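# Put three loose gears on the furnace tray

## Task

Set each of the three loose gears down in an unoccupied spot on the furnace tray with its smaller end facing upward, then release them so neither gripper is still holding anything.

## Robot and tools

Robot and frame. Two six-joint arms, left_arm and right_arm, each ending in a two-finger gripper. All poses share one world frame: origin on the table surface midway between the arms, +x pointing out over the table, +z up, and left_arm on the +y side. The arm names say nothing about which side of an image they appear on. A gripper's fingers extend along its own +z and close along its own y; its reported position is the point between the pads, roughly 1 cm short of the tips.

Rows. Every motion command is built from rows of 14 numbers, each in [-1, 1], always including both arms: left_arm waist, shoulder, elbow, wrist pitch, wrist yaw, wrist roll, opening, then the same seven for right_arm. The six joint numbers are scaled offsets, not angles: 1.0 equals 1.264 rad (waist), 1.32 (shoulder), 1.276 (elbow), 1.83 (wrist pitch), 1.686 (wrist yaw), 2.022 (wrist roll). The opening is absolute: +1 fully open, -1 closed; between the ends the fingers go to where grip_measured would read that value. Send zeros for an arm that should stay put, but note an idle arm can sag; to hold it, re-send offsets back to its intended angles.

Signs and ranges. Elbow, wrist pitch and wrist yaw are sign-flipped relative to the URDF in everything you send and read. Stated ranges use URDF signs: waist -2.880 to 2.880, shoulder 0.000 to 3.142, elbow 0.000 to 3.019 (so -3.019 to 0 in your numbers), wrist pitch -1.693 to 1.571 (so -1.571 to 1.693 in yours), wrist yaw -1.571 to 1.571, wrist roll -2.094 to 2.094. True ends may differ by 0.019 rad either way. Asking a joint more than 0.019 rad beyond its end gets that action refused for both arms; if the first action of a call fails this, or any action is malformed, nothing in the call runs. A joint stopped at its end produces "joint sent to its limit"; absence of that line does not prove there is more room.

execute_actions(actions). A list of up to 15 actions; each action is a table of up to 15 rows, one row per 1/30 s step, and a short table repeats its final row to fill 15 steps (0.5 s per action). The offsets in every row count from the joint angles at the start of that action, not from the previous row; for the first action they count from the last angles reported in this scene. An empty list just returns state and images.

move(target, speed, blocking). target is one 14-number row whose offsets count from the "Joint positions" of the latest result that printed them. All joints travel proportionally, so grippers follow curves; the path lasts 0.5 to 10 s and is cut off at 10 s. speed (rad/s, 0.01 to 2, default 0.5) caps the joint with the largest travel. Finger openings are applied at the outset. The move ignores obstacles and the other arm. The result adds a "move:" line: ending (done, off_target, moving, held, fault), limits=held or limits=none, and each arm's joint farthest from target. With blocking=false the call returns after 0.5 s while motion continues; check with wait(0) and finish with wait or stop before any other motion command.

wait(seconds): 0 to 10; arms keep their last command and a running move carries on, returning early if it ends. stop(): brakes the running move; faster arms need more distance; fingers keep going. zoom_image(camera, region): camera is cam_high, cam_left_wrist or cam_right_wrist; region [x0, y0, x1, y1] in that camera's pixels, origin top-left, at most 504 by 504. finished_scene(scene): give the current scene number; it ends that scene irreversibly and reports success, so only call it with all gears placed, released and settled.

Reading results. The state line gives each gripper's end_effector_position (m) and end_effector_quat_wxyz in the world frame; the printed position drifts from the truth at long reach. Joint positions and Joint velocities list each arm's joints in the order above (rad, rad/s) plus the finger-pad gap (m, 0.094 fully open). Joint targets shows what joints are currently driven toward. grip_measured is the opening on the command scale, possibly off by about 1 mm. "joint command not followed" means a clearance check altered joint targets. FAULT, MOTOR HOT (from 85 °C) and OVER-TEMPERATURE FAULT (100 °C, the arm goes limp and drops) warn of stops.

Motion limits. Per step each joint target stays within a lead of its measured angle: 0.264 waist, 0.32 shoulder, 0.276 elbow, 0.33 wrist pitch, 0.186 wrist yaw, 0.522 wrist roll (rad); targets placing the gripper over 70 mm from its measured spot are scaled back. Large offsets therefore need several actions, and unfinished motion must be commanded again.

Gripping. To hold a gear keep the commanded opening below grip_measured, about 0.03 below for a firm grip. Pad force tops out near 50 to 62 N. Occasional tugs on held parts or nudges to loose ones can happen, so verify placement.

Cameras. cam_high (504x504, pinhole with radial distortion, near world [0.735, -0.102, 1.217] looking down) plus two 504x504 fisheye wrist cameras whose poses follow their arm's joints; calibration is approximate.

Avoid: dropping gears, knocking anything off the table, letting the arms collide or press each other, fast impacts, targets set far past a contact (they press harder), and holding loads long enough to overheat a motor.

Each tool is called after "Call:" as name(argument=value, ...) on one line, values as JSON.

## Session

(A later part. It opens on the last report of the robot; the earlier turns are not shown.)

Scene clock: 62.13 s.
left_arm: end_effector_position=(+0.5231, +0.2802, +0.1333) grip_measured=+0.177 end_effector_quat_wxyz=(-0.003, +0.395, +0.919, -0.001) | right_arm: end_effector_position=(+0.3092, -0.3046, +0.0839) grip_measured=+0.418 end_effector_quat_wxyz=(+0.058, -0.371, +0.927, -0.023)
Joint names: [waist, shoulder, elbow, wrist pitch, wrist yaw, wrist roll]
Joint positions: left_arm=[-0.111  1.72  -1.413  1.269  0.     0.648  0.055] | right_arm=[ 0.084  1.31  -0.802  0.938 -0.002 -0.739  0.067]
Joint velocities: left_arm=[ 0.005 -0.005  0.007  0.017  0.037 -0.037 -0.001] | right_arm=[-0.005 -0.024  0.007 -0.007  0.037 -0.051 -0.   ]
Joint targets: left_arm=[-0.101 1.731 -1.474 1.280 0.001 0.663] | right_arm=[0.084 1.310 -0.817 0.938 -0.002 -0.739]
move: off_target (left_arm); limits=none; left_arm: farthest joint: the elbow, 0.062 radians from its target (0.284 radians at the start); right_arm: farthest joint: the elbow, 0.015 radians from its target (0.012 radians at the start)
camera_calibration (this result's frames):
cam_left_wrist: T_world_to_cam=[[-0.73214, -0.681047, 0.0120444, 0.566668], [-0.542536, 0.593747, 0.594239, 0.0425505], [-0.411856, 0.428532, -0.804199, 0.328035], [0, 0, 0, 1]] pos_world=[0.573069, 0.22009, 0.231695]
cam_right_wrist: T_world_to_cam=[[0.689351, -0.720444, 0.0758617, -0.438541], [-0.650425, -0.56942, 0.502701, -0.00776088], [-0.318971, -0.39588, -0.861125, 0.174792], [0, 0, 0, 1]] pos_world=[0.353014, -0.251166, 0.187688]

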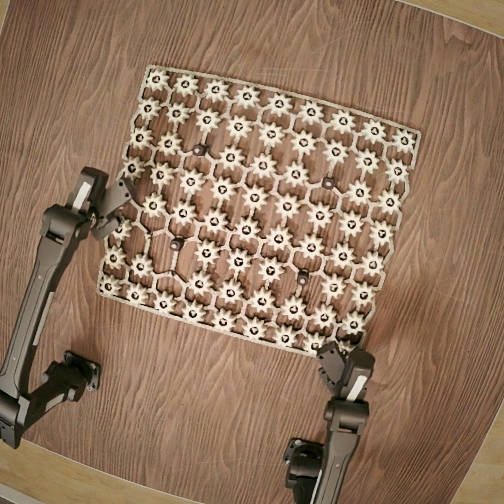

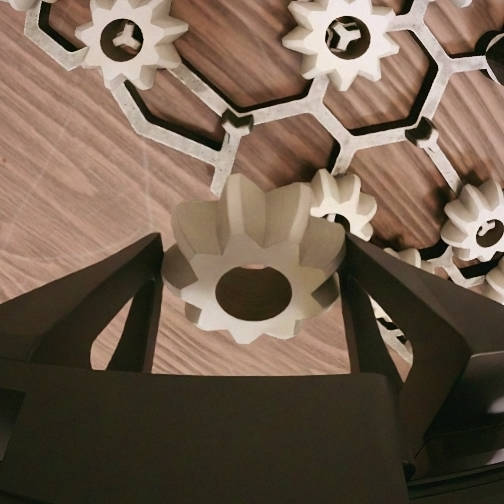

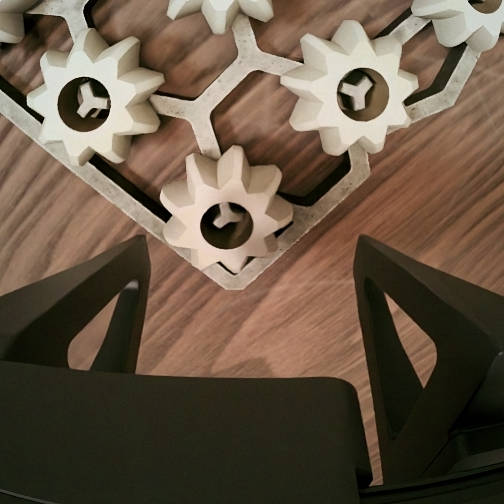

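Call:
move(target=[0.012,0.077,0.053,-0.102,0,0,0.147, 0,0,-0.012,0,0,0,0.42], speed=0.25)

Scene clock: 64.67 s.
left_arm: end_effector_position=(+0.5317, +0.2796, +0.0572) grip_measured=+0.177 end_effector_quat_wxyz=(-0.004, +0.395, +0.919, -0.001) | right_arm: end_effector_position=(+0.3092, -0.3046, +0.0839) grip_measured=+0.418 end_effector_quat_wxyz=(+0.058, -0.371, +0.927, -0.023)
Joint names: [waist, shoulder, elbow, wrist pitch, wrist yaw, wrist roll]
Joint positions: left_arm=[-0.11   1.819 -1.334  1.095  0.     0.649  0.055] | right_arm=[ 0.084  1.31  -0.802  0.938 -0.002 -0.739  0.067]
Joint velocities: left_arm=[ 0.005  0.005  0.012 -0.017  0.037  0.022  0.   ] | right_arm=[ 0.005 -0.005  0.017  0.012  0.037 -0.037 -0.001]
Joint targets: left_arm=[-0.096 1.822 -1.345 1.083 0.000 0.649] | right_arm=[0.084 1.310 -0.817 0.938 -0.002 -0.739]
move: done; limits=none; left_arm: farthest joint: the waist, 0.014 radians from its target (0.016 radians at the start); right_arm: farthest joint: the elbow, 0.016 radians from its target (0.016 radians at the start)
camera_calibration (this result's frames):
cam_left_wrist: T_world_to_cam=[[-0.731592, -0.68161, 0.0134476, 0.573274], [-0.541644, 0.593115, 0.595681, 0.0924518], [-0.413998, 0.428512, -0.803108, 0.271782], [0, 0, 0, 1]] pos_world=[0.581996, 0.219453, 0.155489]
cam_right_wrist: T_world_to_cam=[[0.689351, -0.720444, 0.0758617, -0.438541], [-0.650425, -0.56942, 0.502701, -0.00776088], [-0.318971, -0.39588, -0.861125, 0.174792], [0, 0, 0, 1]] pos_world=[0.353014, -0.251166, 0.187688]

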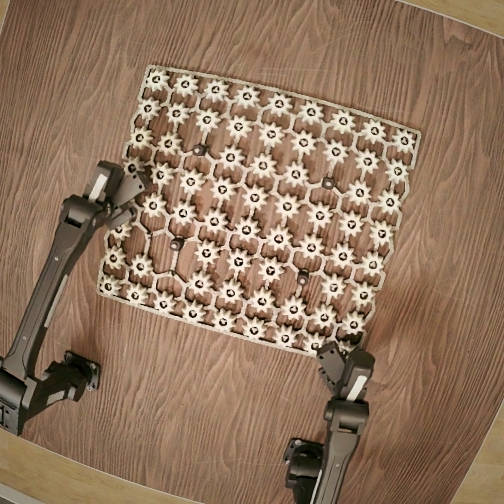

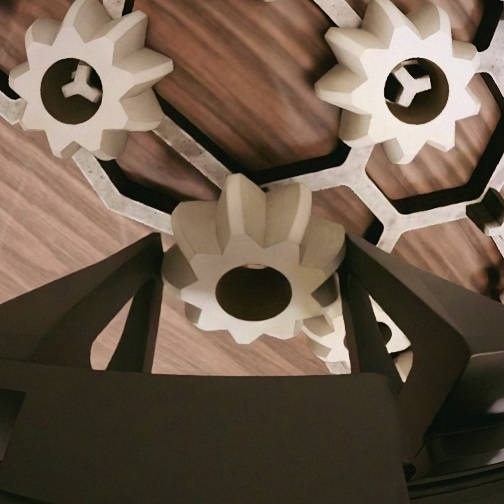

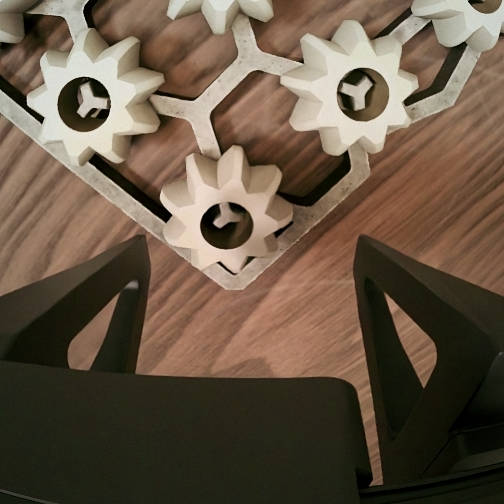

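Call:
execute_actions(actions=[[[0.010,0.002,-0.009,-0.0065,0,0,0.147,0,0,-0.012,0,0,0,0.42],[0.0105,0.002,-0.009,-0.007,0,0,0.147,0,0,-0.012,0,0,0,0.42],[0.011,0.002,-0.009,-0.0075,0,0,0.147,0,0,-0.012,0,0,0,0.42],[0.0115,0.002,-0.009,-0.008,0,0,0.147,0,0,-0.012,0,0,0,0.42],[0.012,0.002,-0.009,-0.0085,0,0,0.147,0,0,-0.012,0,0,0,0.42],[0.0125,0.002,-0.009,-0.009,0,0,0.147,0,0,-0.012,0,0,0,0.42],[0.013,0.002,-0.009,-0.0095,0,0,0.147,0,0,-0.012,0,0,0,0.42],[0.0135,0.002,-0.009,-0.010,0,0,0.147,0,0,-0.012,0,0,0,0.42],[0.014,0.002,-0.009,-0.010,0,0,0.147,0,0,-0.012,0,0,0,0.42],[0.014,0.002,-0.009,-0.010,0,0,0.147,0,0,-0.012,0,0,0,0.42]]])

Call:
wait(seconds=0.3)

Scene clock: 65.97 s.
left_arm: end_effector_position=(+0.5334, +0.2819, +0.0572) grip_measured=+0.177 end_effector_quat_wxyz=(-0.002, +0.393, +0.920, -0.000) | right_arm: end_effector_position=(+0.3092, -0.3046, +0.0839) grip_measured=+0.418 end_effector_quat_wxyz=(+0.058, -0.371, +0.927, -0.023)
Joint names: [waist, shoulder, elbow, wrist pitch, wrist yaw, wrist roll]
Joint positions: left_arm=[-0.105  1.819 -1.334  1.09   0.     0.649  0.055] | right_arm=[ 0.084  1.31  -0.802  0.938 -0.002 -0.739  0.067]
Joint velocities: left_arm=[ 0.015 -0.015  0.007  0.002  0.022  0.007  0.   ] | right_arm=[-0.005 -0.005 -0.012 -0.002  0.007 -0.007 -0.001]
Joint targets: left_arm=[-0.092 1.821 -1.346 1.077 0.000 0.649] | right_arm=[0.084 1.310 -0.817 0.938 -0.002 -0.739]
camera_calibration (this result's frames):
cam_left_wrist: T_world_to_cam=[[-0.728265, -0.68522, 0.0101825, 0.575536], [-0.547712, 0.59092, 0.592305, 0.0960542], [-0.411876, 0.425778, -0.80565, 0.271271], [0, 0, 0, 1]] pos_world=[0.583483, 0.222107, 0.155796]
cam_right_wrist: T_world_to_cam=[[0.689351, -0.720444, 0.0758617, -0.438541], [-0.650425, -0.56942, 0.502701, -0.00776088], [-0.318971, -0.39588, -0.861125, 0.174792], [0, 0, 0, 1]] pos_world=[0.353014, -0.251166, 0.187688]

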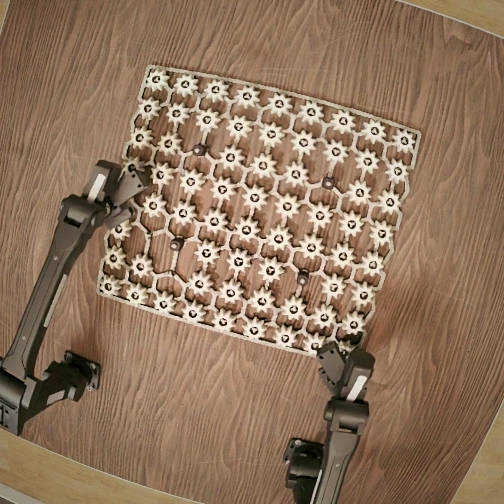

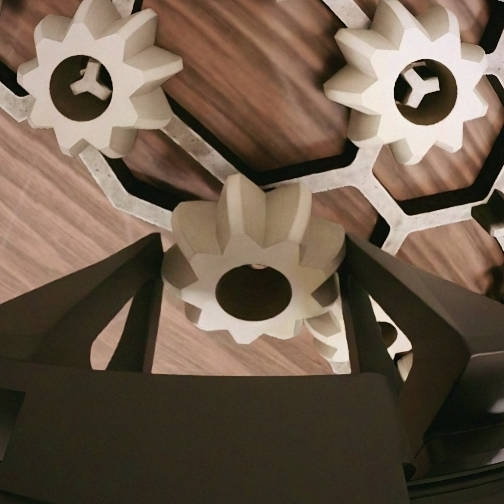

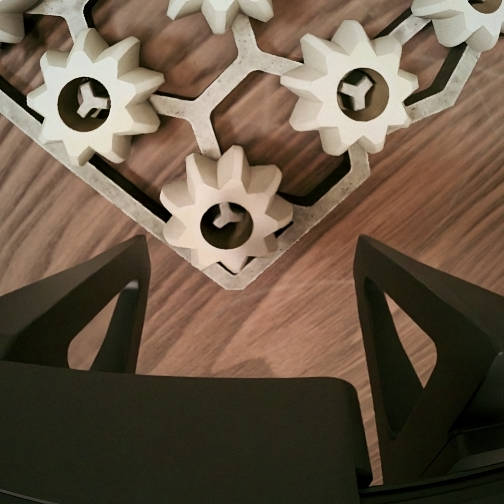

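Scene clock: 66.27 s.
left_arm: end_effector_position=(+0.5334, +0.2819, +0.0572) grip_measured=+0.177 end_effector_quat_wxyz=(-0.002, +0.393, +0.920, -0.000) | right_arm: end_effector_position=(+0.3092, -0.3046, +0.0839) grip_measured=+0.418 end_effector_quat_wxyz=(+0.058, -0.371, +0.927, -0.023)
Joint names: [waist, shoulder, elbow, wrist pitch, wrist yaw, wrist roll]
Joint positions: left_arm=[-0.105  1.819 -1.334  1.09   0.     0.649  0.055] | right_arm=[ 0.084  1.31  -0.802  0.938 -0.002 -0.739  0.067]
Joint velocities: left_arm=[ 0.005 -0.005  0.002  0.012 -0.007 -0.022  0.001] | right_arm=[-0.015  0.005 -0.012  0.007  0.081  0.007 -0.   ]
Joint targets: left_arm=[-0.092 1.821 -1.346 1.077 0.000 0.649] | right_arm=[0.084 1.310 -0.817 0.938 -0.002 -0.739]
wait: 0.30 s; at rest by 0.17 s
camera_calibration (this result's frames):
cam_left_wrist: T_world_to_cam=[[-0.728265, -0.68522, 0.0101825, 0.575536], [-0.547712, 0.59092, 0.592305, 0.0960542], [-0.411876, 0.425778, -0.80565, 0.271271], [0, 0, 0, 1]] pos_world=[0.583483, 0.222107, 0.155796]
cam_right_wrist: T_world_to_cam=[[0.689351, -0.720444, 0.0758617, -0.438541], [-0.650425, -0.56942, 0.502701, -0.00776088], [-0.318971, -0.39588, -0.861125, 0.174792], [0, 0, 0, 1]] pos_world=[0.353014, -0.251166, 0.187688]

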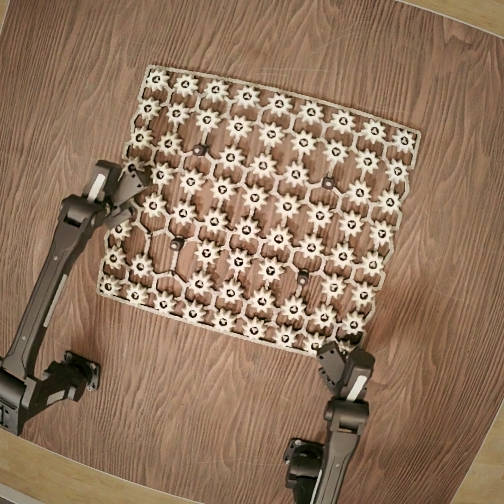

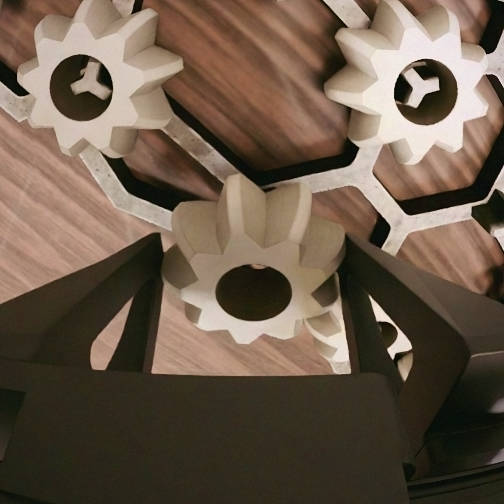

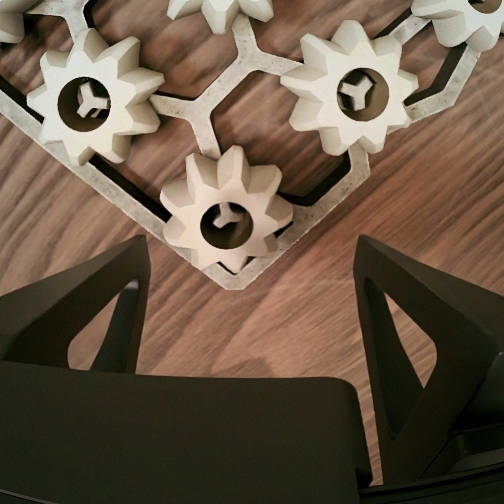

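Call:
execute_actions(actions=[[[0.008,0.004,-0.009,-0.007,0,0,0.147,0,0,-0.012,0,0,0,0.42],[0.008,0.006,-0.009,-0.0074,0,0,0.147,0,0,-0.012,0,0,0,0.42],[0.008,0.008,-0.009,-0.0078,0,0,0.147,0,0,-0.012,0,0,0,0.42],[0.008,0.010,-0.009,-0.0082,0,0,0.147,0,0,-0.012,0,0,0,0.42],[0.008,0.012,-0.009,-0.0086,0,0,0.147,0,0,-0.012,0,0,0,0.42],[0.008,0.014,-0.009,-0.009,0,0,0.147,0,0,-0.012,0,0,0,0.42],[0.008,0.016,-0.009,-0.0094,0,0,0.147,0,0,-0.012,0,0,0,0.42],[0.008,0.018,-0.009,-0.0098,0,0,0.147,0,0,-0.012,0,0,0,0.42],[0.008,0.020,-0.009,-0.0102,0,0,0.147,0,0,-0.012,0,0,0,0.42],[0.008,0.022,-0.009,-0.0106,0,0,0.147,0,0,-0.012,0,0,0,0.42],[0.008,0.024,-0.009,-0.011,0,0,0.147,0,0,-0.012,0,0,0,0.42],[0.008,0.0255,-0.009,-0.0113,0,0,0.147,0,0,-0.012,0,0,0,0.42],[0.008,0.027,-0.009,-0.0115,0,0,0.147,0,0,-0.012,0,0,0,0.42]]])

Call:
wait(seconds=0.3)

Scene clock: 67.47 s.
left_arm: end_effector_position=(+0.5336, +0.2819, +0.0455) grip_measured=+0.177 end_effector_quat_wxyz=(-0.009, +0.393, +0.920, -0.002) | right_arm: end_effector_position=(+0.3092, -0.3046, +0.0839) grip_measured=+0.418 end_effector_quat_wxyz=(+0.058, -0.371, +0.927, -0.023)
Joint names: [waist, shoulder, elbow, wrist pitch, wrist yaw, wrist roll]
Joint positions: left_arm=[-0.105  1.842 -1.334  1.081  0.     0.649  0.055] | right_arm=[ 0.084  1.31  -0.802  0.938 -0.002 -0.739  0.067]
Joint velocities: left_arm=[-0.005  0.073  0.002  0.002 -0.037 -0.066 -0.   ] | right_arm=[-0.015 -0.015  0.002  0.012  0.066 -0.037  0.   ]
Joint targets: left_arm=[-0.095 1.854 -1.346 1.069 0.000 0.649] | right_arm=[0.084 1.310 -0.817 0.938 -0.002 -0.739]
camera_calibration (this result's frames):
cam_left_wrist: T_world_to_cam=[[-0.728041, -0.685256, 0.0195101, 0.575239], [-0.538714, 0.589487, 0.601907, 0.0983031], [-0.423961, 0.427703, -0.798328, 0.267465], [0, 0, 0, 1]] pos_world=[0.585149, 0.221842, 0.143132]
cam_right_wrist: T_world_to_cam=[[0.689351, -0.720444, 0.0758617, -0.438541], [-0.650425, -0.56942, 0.502701, -0.00776088], [-0.318971, -0.39588, -0.861125, 0.174792], [0, 0, 0, 1]] pos_world=[0.353014, -0.251166, 0.187688]

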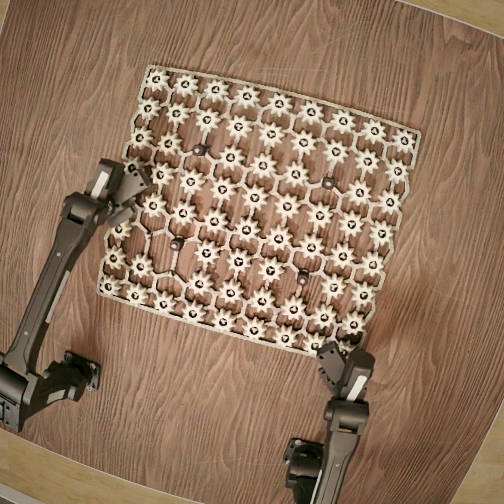

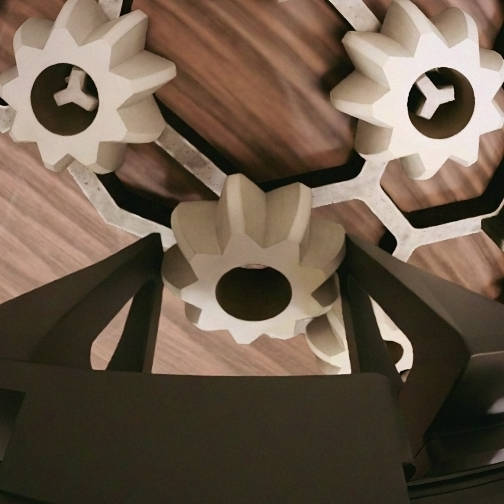

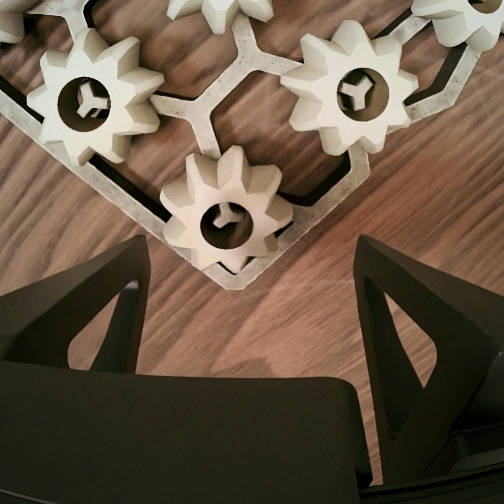

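Scene clock: 67.77 s.
left_arm: end_effector_position=(+0.5333, +0.2819, +0.0426) grip_measured=+0.177 end_effector_quat_wxyz=(-0.011, +0.393, +0.920, -0.003) | right_arm: end_effector_position=(+0.3092, -0.3046, +0.0839) grip_measured=+0.418 end_effector_quat_wxyz=(+0.058, -0.371, +0.927, -0.023)
Joint names: [waist, shoulder, elbow, wrist pitch, wrist yaw, wrist roll]
Joint positions: left_arm=[-0.105  1.848 -1.334  1.081  0.     0.649  0.055] | right_arm=[ 0.084  1.31  -0.802  0.938 -0.002 -0.739  0.067]
Joint velocities: left_arm=[-0.015  0.005  0.012  0.017  0.007 -0.066 -0.001] | right_arm=[ 0.005 -0.005 -0.012 -0.002  0.022  0.022 -0.001]
Joint targets: left_arm=[-0.095 1.854 -1.346 1.069 0.000 0.649] | right_arm=[0.084 1.310 -0.817 0.938 -0.002 -0.739]
wait: 0.30 s; at rest by 0.23 s
camera_calibration (this result's frames):
cam_left_wrist: T_world_to_cam=[[-0.727938, -0.685272, 0.0225407, 0.574927], [-0.535759, 0.589016, 0.604998, 0.0982463], [-0.427865, 0.428325, -0.795908, 0.26685], [0, 0, 0, 1]] pos_world=[0.585323, 0.221814, 0.13999]
cam_right_wrist: T_world_to_cam=[[0.689351, -0.720444, 0.0758617, -0.438541], [-0.650425, -0.56942, 0.502701, -0.00776088], [-0.318971, -0.39588, -0.861125, 0.174792], [0, 0, 0, 1]] pos_world=[0.353014, -0.251166, 0.187688]

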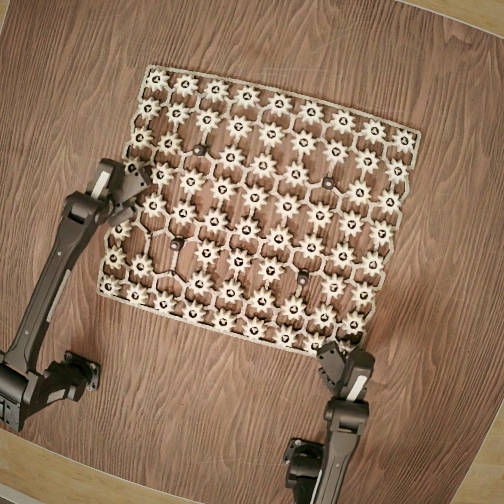

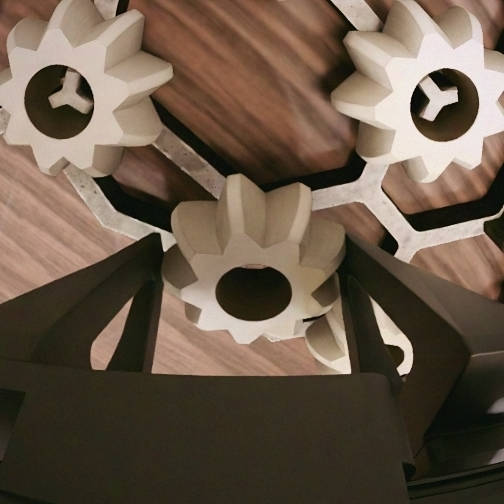

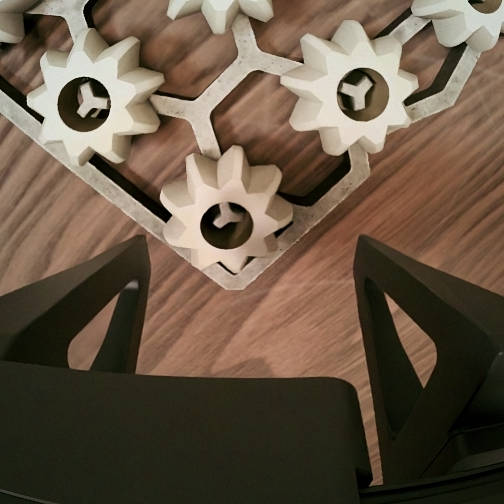

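Call:
execute_actions(actions=[[[0.008,0.005,-0.009,-0.0065,0,0,0.147,0,0,-0.012,0,0,0,0.42],[0.008,0.0065,-0.009,-0.007,0,0,0.147,0,0,-0.012,0,0,0,0.42],[0.008,0.008,-0.009,-0.0075,0,0,0.147,0,0,-0.012,0,0,0,0.42],[0.008,0.0095,-0.009,-0.008,0,0,0.147,0,0,-0.012,0,0,0,0.42],[0.008,0.011,-0.009,-0.0085,0,0,0.147,0,0,-0.012,0,0,0,0.42],[0.008,0.0125,-0.009,-0.009,0,0,0.147,0,0,-0.012,0,0,0,0.42],[0.008,0.014,-0.009,-0.0095,0,0,0.147,0,0,-0.012,0,0,0,0.42],[0.008,0.0155,-0.009,-0.010,0,0,0.147,0,0,-0.012,0,0,0,0.42],[0.008,0.017,-0.009,-0.0104,0,0,0.147,0,0,-0.012,0,0,0,0.42],[0.008,0.0185,-0.009,-0.0107,0,0,0.147,0,0,-0.012,0,0,0,0.42],[0.008,0.020,-0.009,-0.011,0,0,0.147,0,0,-0.012,0,0,0,0.42],[0.008,0.021,-0.009,-0.011,0,0,0.147,0,0,-0.012,0,0,0,0.42]]])

Call:
wait(seconds=0.3)

Scene clock: 69.53 s.
left_arm: end_effector_position=(+0.5338, +0.2819, +0.0344) grip_measured=+0.177 end_effector_quat_wxyz=(-0.016, +0.393, +0.920, -0.004) | right_arm: end_effector_position=(+0.3092, -0.3046, +0.0839) grip_measured=+0.418 end_effector_quat_wxyz=(+0.058, -0.371, +0.927, -0.023)
Joint names: [waist, shoulder, elbow, wrist pitch, wrist yaw, wrist roll]
Joint positions: left_arm=[-0.105  1.864 -1.334  1.073  0.     0.649  0.055] | right_arm=[ 0.084  1.31  -0.802  0.938 -0.002 -0.739  0.067]
Joint velocities: left_arm=[-0.005  0.044  0.002 -0.002  0.022 -0.007 -0.   ] | right_arm=[-0.005 -0.015 -0.007  0.002  0.066  0.007 -0.   ]
Joint targets: left_arm=[-0.095 1.876 -1.346 1.061 0.000 0.649] | right_arm=[0.084 1.310 -0.817 0.938 -0.002 -0.739]
camera_calibration (this result's frames):
cam_left_wrist: T_world_to_cam=[[-0.72773, -0.685305, 0.0276681, 0.575114], [-0.530723, 0.588214, 0.610195, 0.100847], [-0.434445, 0.429373, -0.791768, 0.263629], [0, 0, 0, 1]] pos_world=[0.586582, 0.221614, 0.131284]
cam_right_wrist: T_world_to_cam=[[0.689351, -0.720444, 0.0758617, -0.438541], [-0.650425, -0.56942, 0.502701, -0.00776088], [-0.318971, -0.39588, -0.861125, 0.174792], [0, 0, 0, 1]] pos_world=[0.353014, -0.251166, 0.187688]

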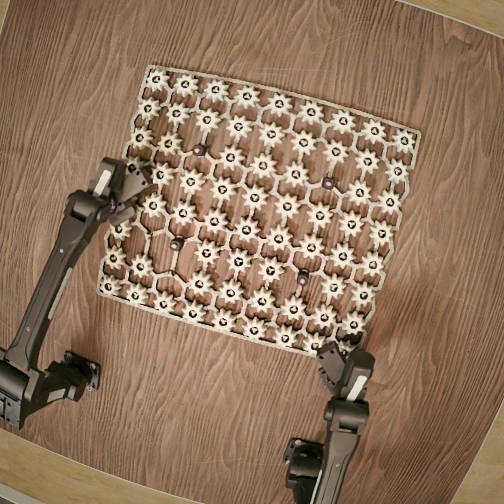

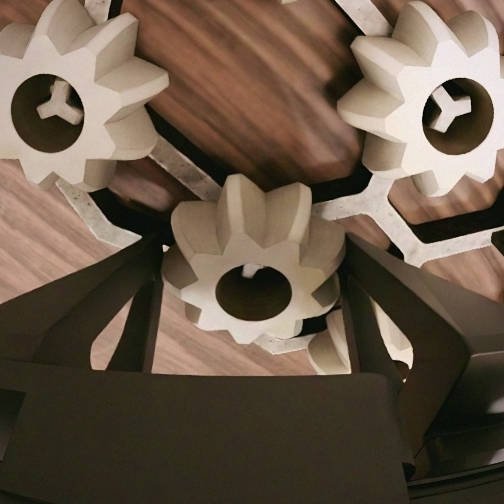

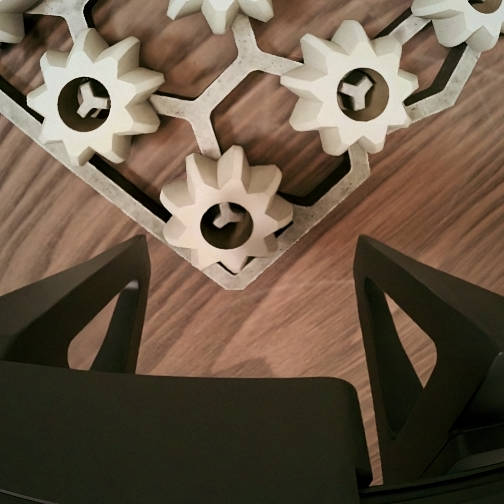

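Scene clock: 69.83 s.
left_arm: end_effector_position=(+0.5335, +0.2819, +0.0327) grip_measured=+0.177 end_effector_quat_wxyz=(-0.017, +0.393, +0.920, -0.004) | right_arm: end_effector_position=(+0.3092, -0.3046, +0.0839) grip_measured=+0.418 end_effector_quat_wxyz=(+0.058, -0.371, +0.927, -0.023)
Joint names: [waist, shoulder, elbow, wrist pitch, wrist yaw, wrist roll]
Joint positions: left_arm=[-0.105  1.868 -1.334  1.073  0.     0.649  0.055] | right_arm=[ 0.084  1.31  -0.802  0.938 -0.002 -0.739  0.067]
Joint velocities: left_arm=[-0.005 -0.005  0.002 -0.007 -0.007 -0.081 -0.002] | right_arm=[-0.015 -0.005 -0.002  0.017  0.037 -0.022 -0.001]
Joint targets: left_arm=[-0.095 1.876 -1.346 1.061 0.000 0.649] | right_arm=[0.084 1.310 -0.817 0.938 -0.002 -0.739]
wait: 0.30 s; at rest by 0.23 s
camera_calibration (this result's frames):
cam_left_wrist: T_world_to_cam=[[-0.727633, -0.685321, 0.0297651, 0.574842], [-0.52865, 0.587884, 0.612309, 0.1006], [-0.437126, 0.4298, -0.790058, 0.26337], [0, 0, 0, 1]] pos_world=[0.586581, 0.221614, 0.129369]
cam_right_wrist: T_world_to_cam=[[0.689351, -0.720444, 0.0758617, -0.438541], [-0.650425, -0.56942, 0.502701, -0.00776088], [-0.318971, -0.39588, -0.861125, 0.174792], [0, 0, 0, 1]] pos_world=[0.353014, -0.251166, 0.187688]

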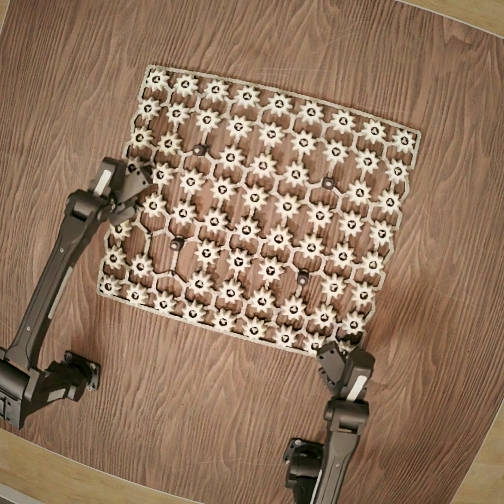

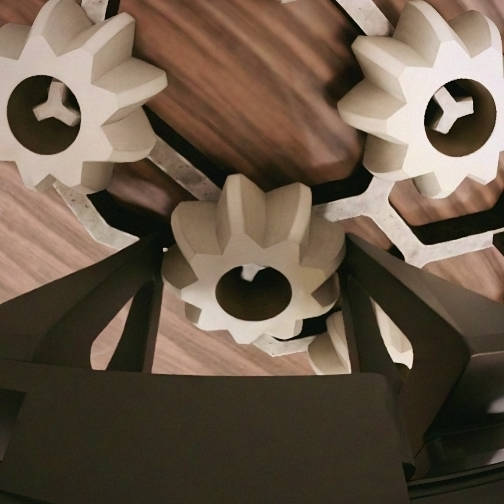

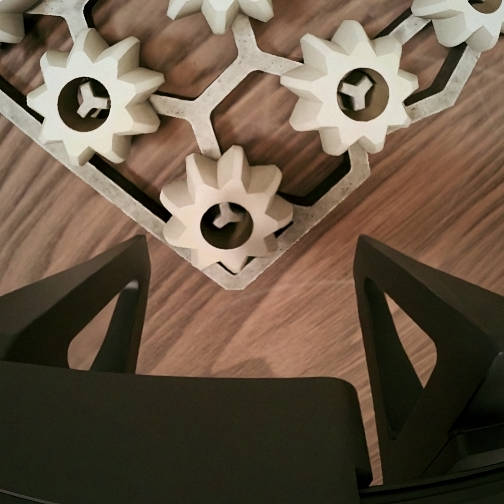

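Call:
execute_actions(actions=[[[0.008,0.007,-0.009,-0.006,0,0,0.147,0,0,-0.012,0,0,0,0.42],[0.008,0.0085,-0.009,-0.006,0,0,0.147,0,0,-0.012,0,0,0,0.42],[0.008,0.010,-0.009,-0.006,0,0,0.147,0,0,-0.012,0,0,0,0.42],[0.008,0.0115,-0.009,-0.006,0,0,0.147,0,0,-0.012,0,0,0,0.42],[0.008,0.013,-0.009,-0.006,0,0,0.147,0,0,-0.012,0,0,0,0.42],[0.008,0.0145,-0.009,-0.006,0,0,0.147,0,0,-0.012,0,0,0,0.42],[0.008,0.016,-0.009,-0.006,0,0,0.147,0,0,-0.012,0,0,0,0.42],[0.008,0.017,-0.009,-0.006,0,0,0.147,0,0,-0.012,0,0,0,0.42],[0.008,0.018,-0.009,-0.006,0,0,0.147,0,0,-0.012,0,0,0,0.42],[0.008,0.018,-0.009,-0.006,0,0,0.147,0,0,-0.012,0,0,0,0.42]]])

Call:
wait(seconds=0.3)

Scene clock: 70.93 s.
left_arm: end_effector_position=(+0.5333, +0.2819, +0.0274) grip_measured=+0.177 end_effector_quat_wxyz=(-0.021, +0.393, +0.919, -0.005) | right_arm: end_effector_position=(+0.3092, -0.3046, +0.0839) grip_measured=+0.418 end_effector_quat_wxyz=(+0.058, -0.371, +0.927, -0.023)
Joint names: [waist, shoulder, elbow, wrist pitch, wrist yaw, wrist roll]
Joint positions: left_arm=[-0.105  1.879 -1.334  1.069  0.     0.649  0.055] | right_arm=[ 0.084  1.31  -0.802  0.938 -0.002 -0.739  0.067]
Joint velocities: left_arm=[-0.005 -0.005  0.007  0.007 -0.037 -0.007 -0.   ] | right_arm=[-0.015 -0.015  0.007  0.007 -0.022  0.022 -0.001]
Joint targets: left_arm=[-0.095 1.892 -1.346 1.062 0.000 0.649] | right_arm=[0.084 1.310 -0.817 0.938 -0.002 -0.739]
camera_calibration (this result's frames):
cam_left_wrist: T_world_to_cam=[[-0.727417, -0.685355, 0.033958, 0.574697], [-0.524484, 0.58722, 0.616514, 0.101631], [-0.442472, 0.430652, -0.786611, 0.261605], [0, 0, 0, 1]] pos_world=[0.587101, 0.221531, 0.123609]
cam_right_wrist: T_world_to_cam=[[0.689351, -0.720444, 0.0758617, -0.438541], [-0.650425, -0.56942, 0.502701, -0.00776088], [-0.318971, -0.39588, -0.861125, 0.174792], [0, 0, 0, 1]] pos_world=[0.353014, -0.251166, 0.187688]

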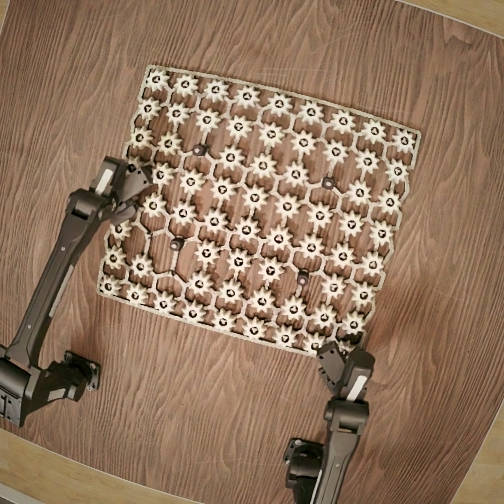

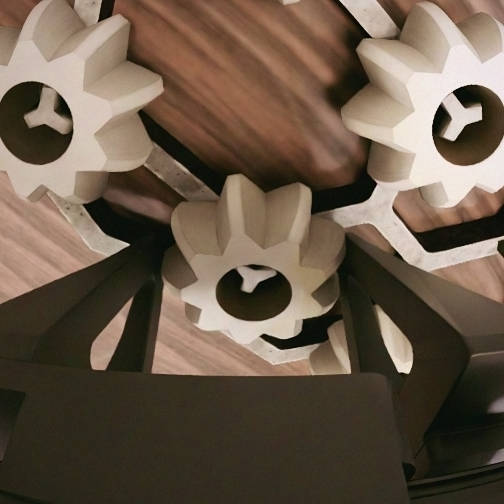

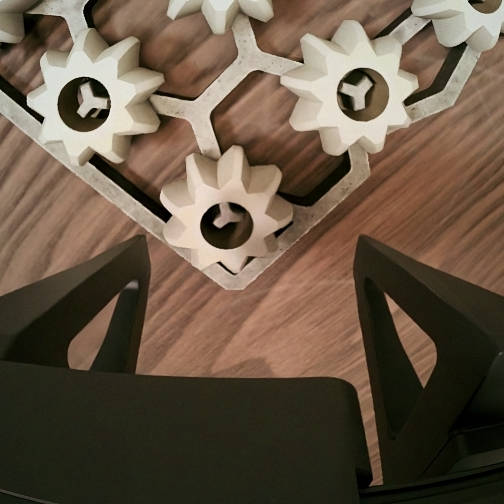

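Scene clock: 71.23 s.
left_arm: end_effector_position=(+0.5333, +0.2819, +0.0274) grip_measured=+0.177 end_effector_quat_wxyz=(-0.021, +0.393, +0.919, -0.005) | right_arm: end_effector_position=(+0.3092, -0.3046, +0.0839) grip_measured=+0.418 end_effector_quat_wxyz=(+0.058, -0.371, +0.927, -0.023)
Joint names: [waist, shoulder, elbow, wrist pitch, wrist yaw, wrist roll]
Joint positions: left_arm=[-0.105  1.879 -1.334  1.069  0.     0.649  0.055] | right_arm=[ 0.084  1.31  -0.802  0.938 -0.002 -0.739  0.067]
Joint velocities: left_arm=[-0.015 -0.015  0.002  0.007  0.037 -0.007  0.001] | right_arm=[-0.005 -0.005  0.002  0.002  0.007  0.066  0.   ]
Joint targets: left_arm=[-0.095 1.892 -1.346 1.062 0.000 0.649] | right_arm=[0.084 1.310 -0.817 0.938 -0.002 -0.739]
wait: 0.30 s; at rest by 0.17 s
camera_calibration (this result's frames):
cam_left_wrist: T_world_to_cam=[[-0.727417, -0.685355, 0.033958, 0.574697], [-0.524484, 0.58722, 0.616514, 0.101631], [-0.442472, 0.430652, -0.786611, 0.261605], [0, 0, 0, 1]] pos_world=[0.587101, 0.221531, 0.123609]
cam_right_wrist: T_world_to_cam=[[0.689351, -0.720444, 0.0758617, -0.438541], [-0.650425, -0.56942, 0.502701, -0.00776088], [-0.318971, -0.39588, -0.861125, 0.174792], [0, 0, 0, 1]] pos_world=[0.353014, -0.251166, 0.187688]

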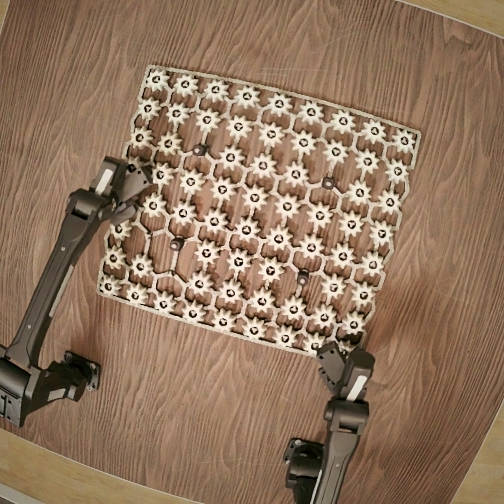

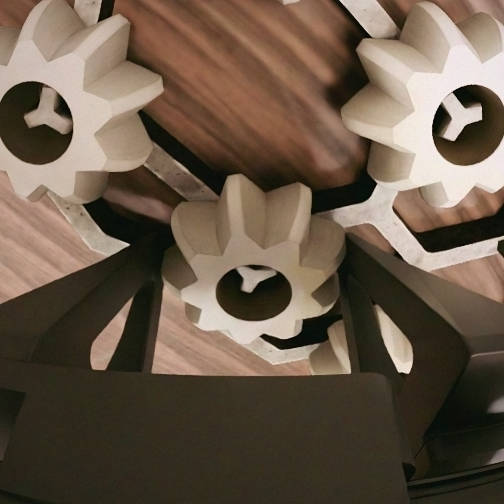

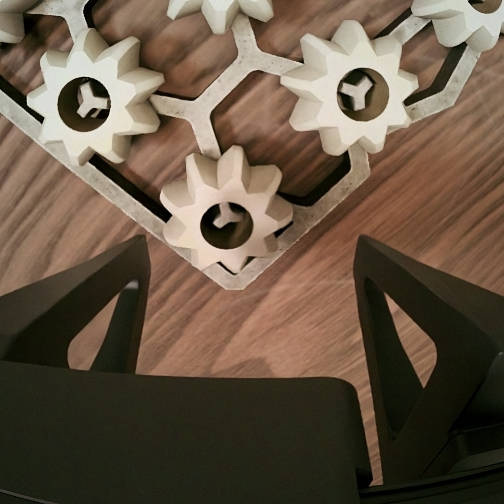

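Call:
execute_actions(actions=[[[0.004,0.008,-0.009,0,0,0,0.18,0,0,-0.012,0,0,0,0.42],[0.004,0.007,-0.009,0,0,0,0.21,0,0,-0.012,0,0,0,0.42],[0.004,0.006,-0.009,0,0,0,0.25,0,0,-0.012,0,0,0,0.42],[0.004,0.005,-0.009,0,0,0,0.29,0,0,-0.012,0,0,0,0.42],[0.004,0.004,-0.009,0,0,0,0.33,0,0,-0.012,0,0,0,0.42],[0.004,0.004,-0.009,0,0,0,0.37,0,0,-0.012,0,0,0,0.42],[0.004,0.004,-0.009,0,0,0,0.40,0,0,-0.012,0,0,0,0.42],[0.004,0.004,-0.009,0,0,0,0.42,0,0,-0.012,0,0,0,0.42],[0.004,0.004,-0.009,0,0,0,0.42,0,0,-0.012,0,0,0,0.42],[0.004,0.004,-0.009,0,0,0,0.42,0,0,-0.012,0,0,0,0.42]],[[0,-0.006,-0.010,0,0,0,0.42,0,0,-0.012,0,0,0,0.42],[0,-0.013,-0.010,0,0,0,0.42,0,0,-0.012,0,0,0,0.42],[0,-0.020,-0.010,0,0,0,0.42,0,0,-0.012,0,0,0,0.42],[0,-0.028,-0.010,0,0,0,0.42,0,0,-0.012,0,0,0,0.42],[0,-0.036,-0.010,0,0,0,0.42,0,0,-0.012,0,0,0,0.42],[0,-0.045,-0.010,0,0,0,0.42,0,0,-0.012,0,0,0,0.42],[0,-0.054,-0.010,0,0,0,0.42,0,0,-0.012,0,0,0,0.42],[0,-0.063,-0.010,0,0,0,0.42,0,0,-0.012,0,0,0,0.42],[0,-0.072,-0.010,0,0,0,0.42,0,0,-0.012,0,0,0,0.42],[0,-0.081,-0.010,0,0,0,0.42,0,0,-0.012,0,0,0,0.42],[0,-0.090,-0.010,0,0,0,0.42,0,0,-0.012,0,0,0,0.42],[0,-0.098,-0.010,0,0,0,0.42,0,0,-0.012,0,0,0,0.42],[0,-0.105,-0.010,0,0,0,0.42,0,0,-0.012,0,0,0,0.42],[0,-0.111,-0.010,0,0,0,0.42,0,0,-0.012,0,0,0,0.42],[0,-0.115,-0.010,0,0,0,0.42,0,0,-0.012,0,0,0,0.42]]])

Call:
wait(seconds=0.5)

Call:
zoom_image(camera="cam_high", region=[80,50,430,400])

Scene clock: 73.03 s.
left_arm: end_effector_position=(+0.5411, +0.2807, +0.0780) grip_measured=+0.418 end_effector_quat_wxyz=(+0.028, +0.393, +0.919, +0.007) | right_arm: end_effector_position=(+0.3092, -0.3046, +0.0839) grip_measured=+0.418 end_effector_quat_wxyz=(+0.058, -0.371, +0.927, -0.023)
Joint names: [waist, shoulder, elbow, wrist pitch, wrist yaw, wrist roll]
Joint positions: left_arm=[-0.105  1.777 -1.334  1.069  0.     0.649  0.067] | right_arm=[ 0.084  1.31  -0.802  0.938 -0.002 -0.739  0.067]
Joint velocities: left_arm=[-0.005 -0.435 -0.012  0.002  0.022  0.007 -0.002] | right_arm=[ 0.005 -0.005  0.022  0.007  0.051  0.022  0.001]
Joint targets: left_arm=[-0.105 1.727 -1.347 1.069 0.000 0.649] | right_arm=[0.084 1.310 -0.817 0.938 -0.002 -0.739]
camera_calibration (this result's frames):
cam_left_wrist: T_world_to_cam=[[-0.727723, -0.685306, -0.0278287, 0.582759], [-0.58285, 0.596519, 0.551771, 0.109291], [-0.361532, 0.417757, -0.833531, 0.268829], [0, 0, 0, 1]] pos_world=[0.584978, 0.221869, 0.179991]
cam_right_wrist: T_world_to_cam=[[0.689351, -0.720444, 0.0758617, -0.438541], [-0.650425, -0.56942, 0.502701, -0.00776088], [-0.318971, -0.39588, -0.861125, 0.174792], [0, 0, 0, 1]] pos_world=[0.353014, -0.251166, 0.187688]

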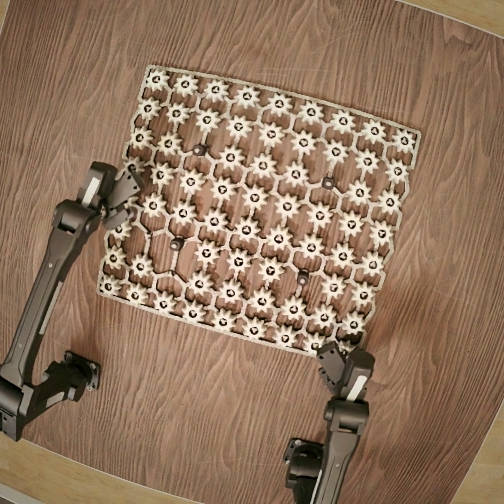

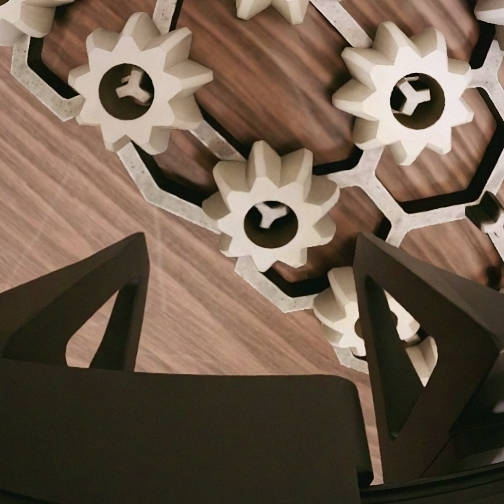

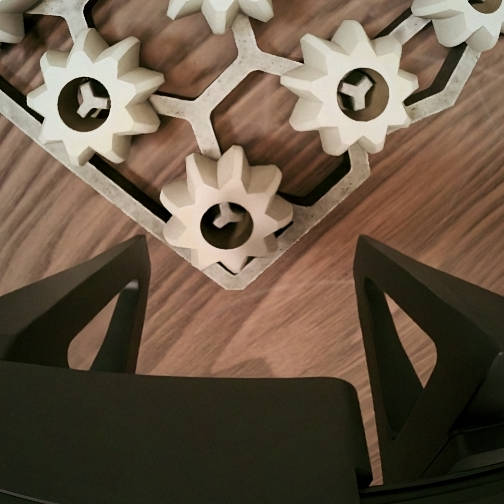

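Scene clock: 73.53 s.
left_arm: end_effector_position=(+0.5430, +0.2804, +0.1020) grip_measured=+0.418 end_effector_quat_wxyz=(+0.052, +0.392, +0.918, +0.013) | right_arm: end_effector_position=(+0.3092, -0.3046, +0.0839) grip_measured=+0.418 end_effector_quat_wxyz=(+0.058, -0.371, +0.927, -0.023)
Joint names: [waist, shoulder, elbow, wrist pitch, wrist yaw, wrist roll]
Joint positions: left_arm=[-0.105  1.73  -1.334  1.069  0.     0.649  0.067] | right_arm=[ 0.084  1.31  -0.802  0.938 -0.002 -0.739  0.067]
Joint velocities: left_arm=[-0.005  0.005  0.012  0.002 -0.007 -0.022 -0.   ] | right_arm=[ 0.005 -0.005  0.027  0.007 -0.022  0.007 -0.001]
Joint targets: left_arm=[-0.105 1.727 -1.347 1.069 0.000 0.649] | right_arm=[0.084 1.310 -0.817 0.938 -0.002 -0.739]
wait: 0.50 s; at rest by 0.33 s
camera_calibration (this result's frames):
cam_left_wrist: T_world_to_cam=[[-0.725727, -0.685624, -0.0569133, 0.586583], [-0.608072, 0.600537, 0.519234, 0.113197], [-0.321821, 0.41143, -0.852735, 0.271875], [0, 0, 0, 1]] pos_world=[0.582026, 0.222339, 0.206446]
cam_right_wrist: T_world_to_cam=[[0.689351, -0.720444, 0.0758617, -0.438541], [-0.650425, -0.56942, 0.502701, -0.00776088], [-0.318971, -0.39588, -0.861125, 0.174792], [0, 0, 0, 1]] pos_world=[0.353014, -0.251166, 0.187688]

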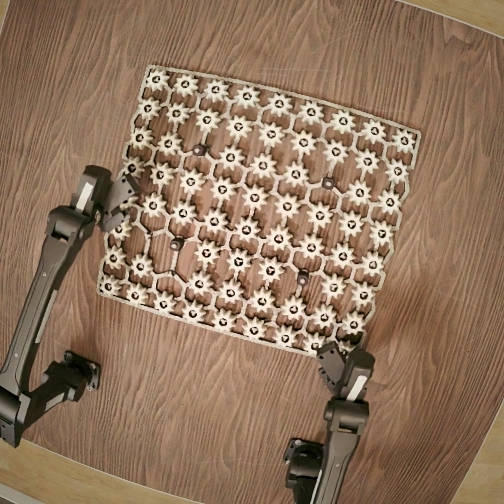

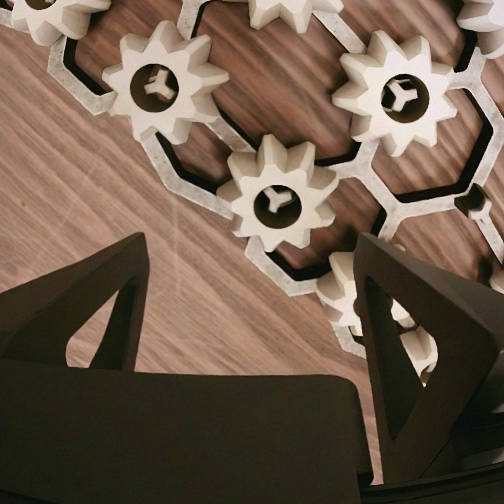

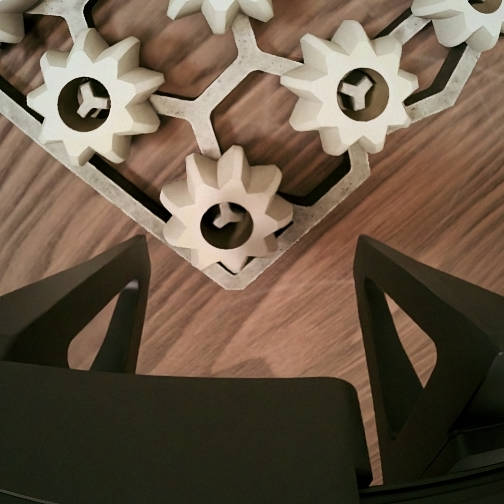

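Region (80, 50, 430, 400) of cam_high's 504x504 image, scaled by 1.440, with more detail than that image has.

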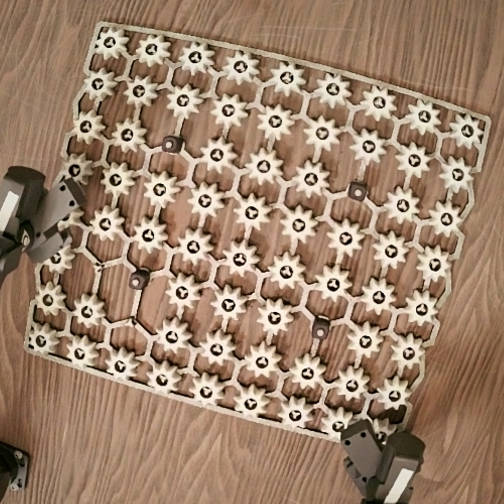

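Call:
finished_scene(scene=2)

The scene is finished: the task was done.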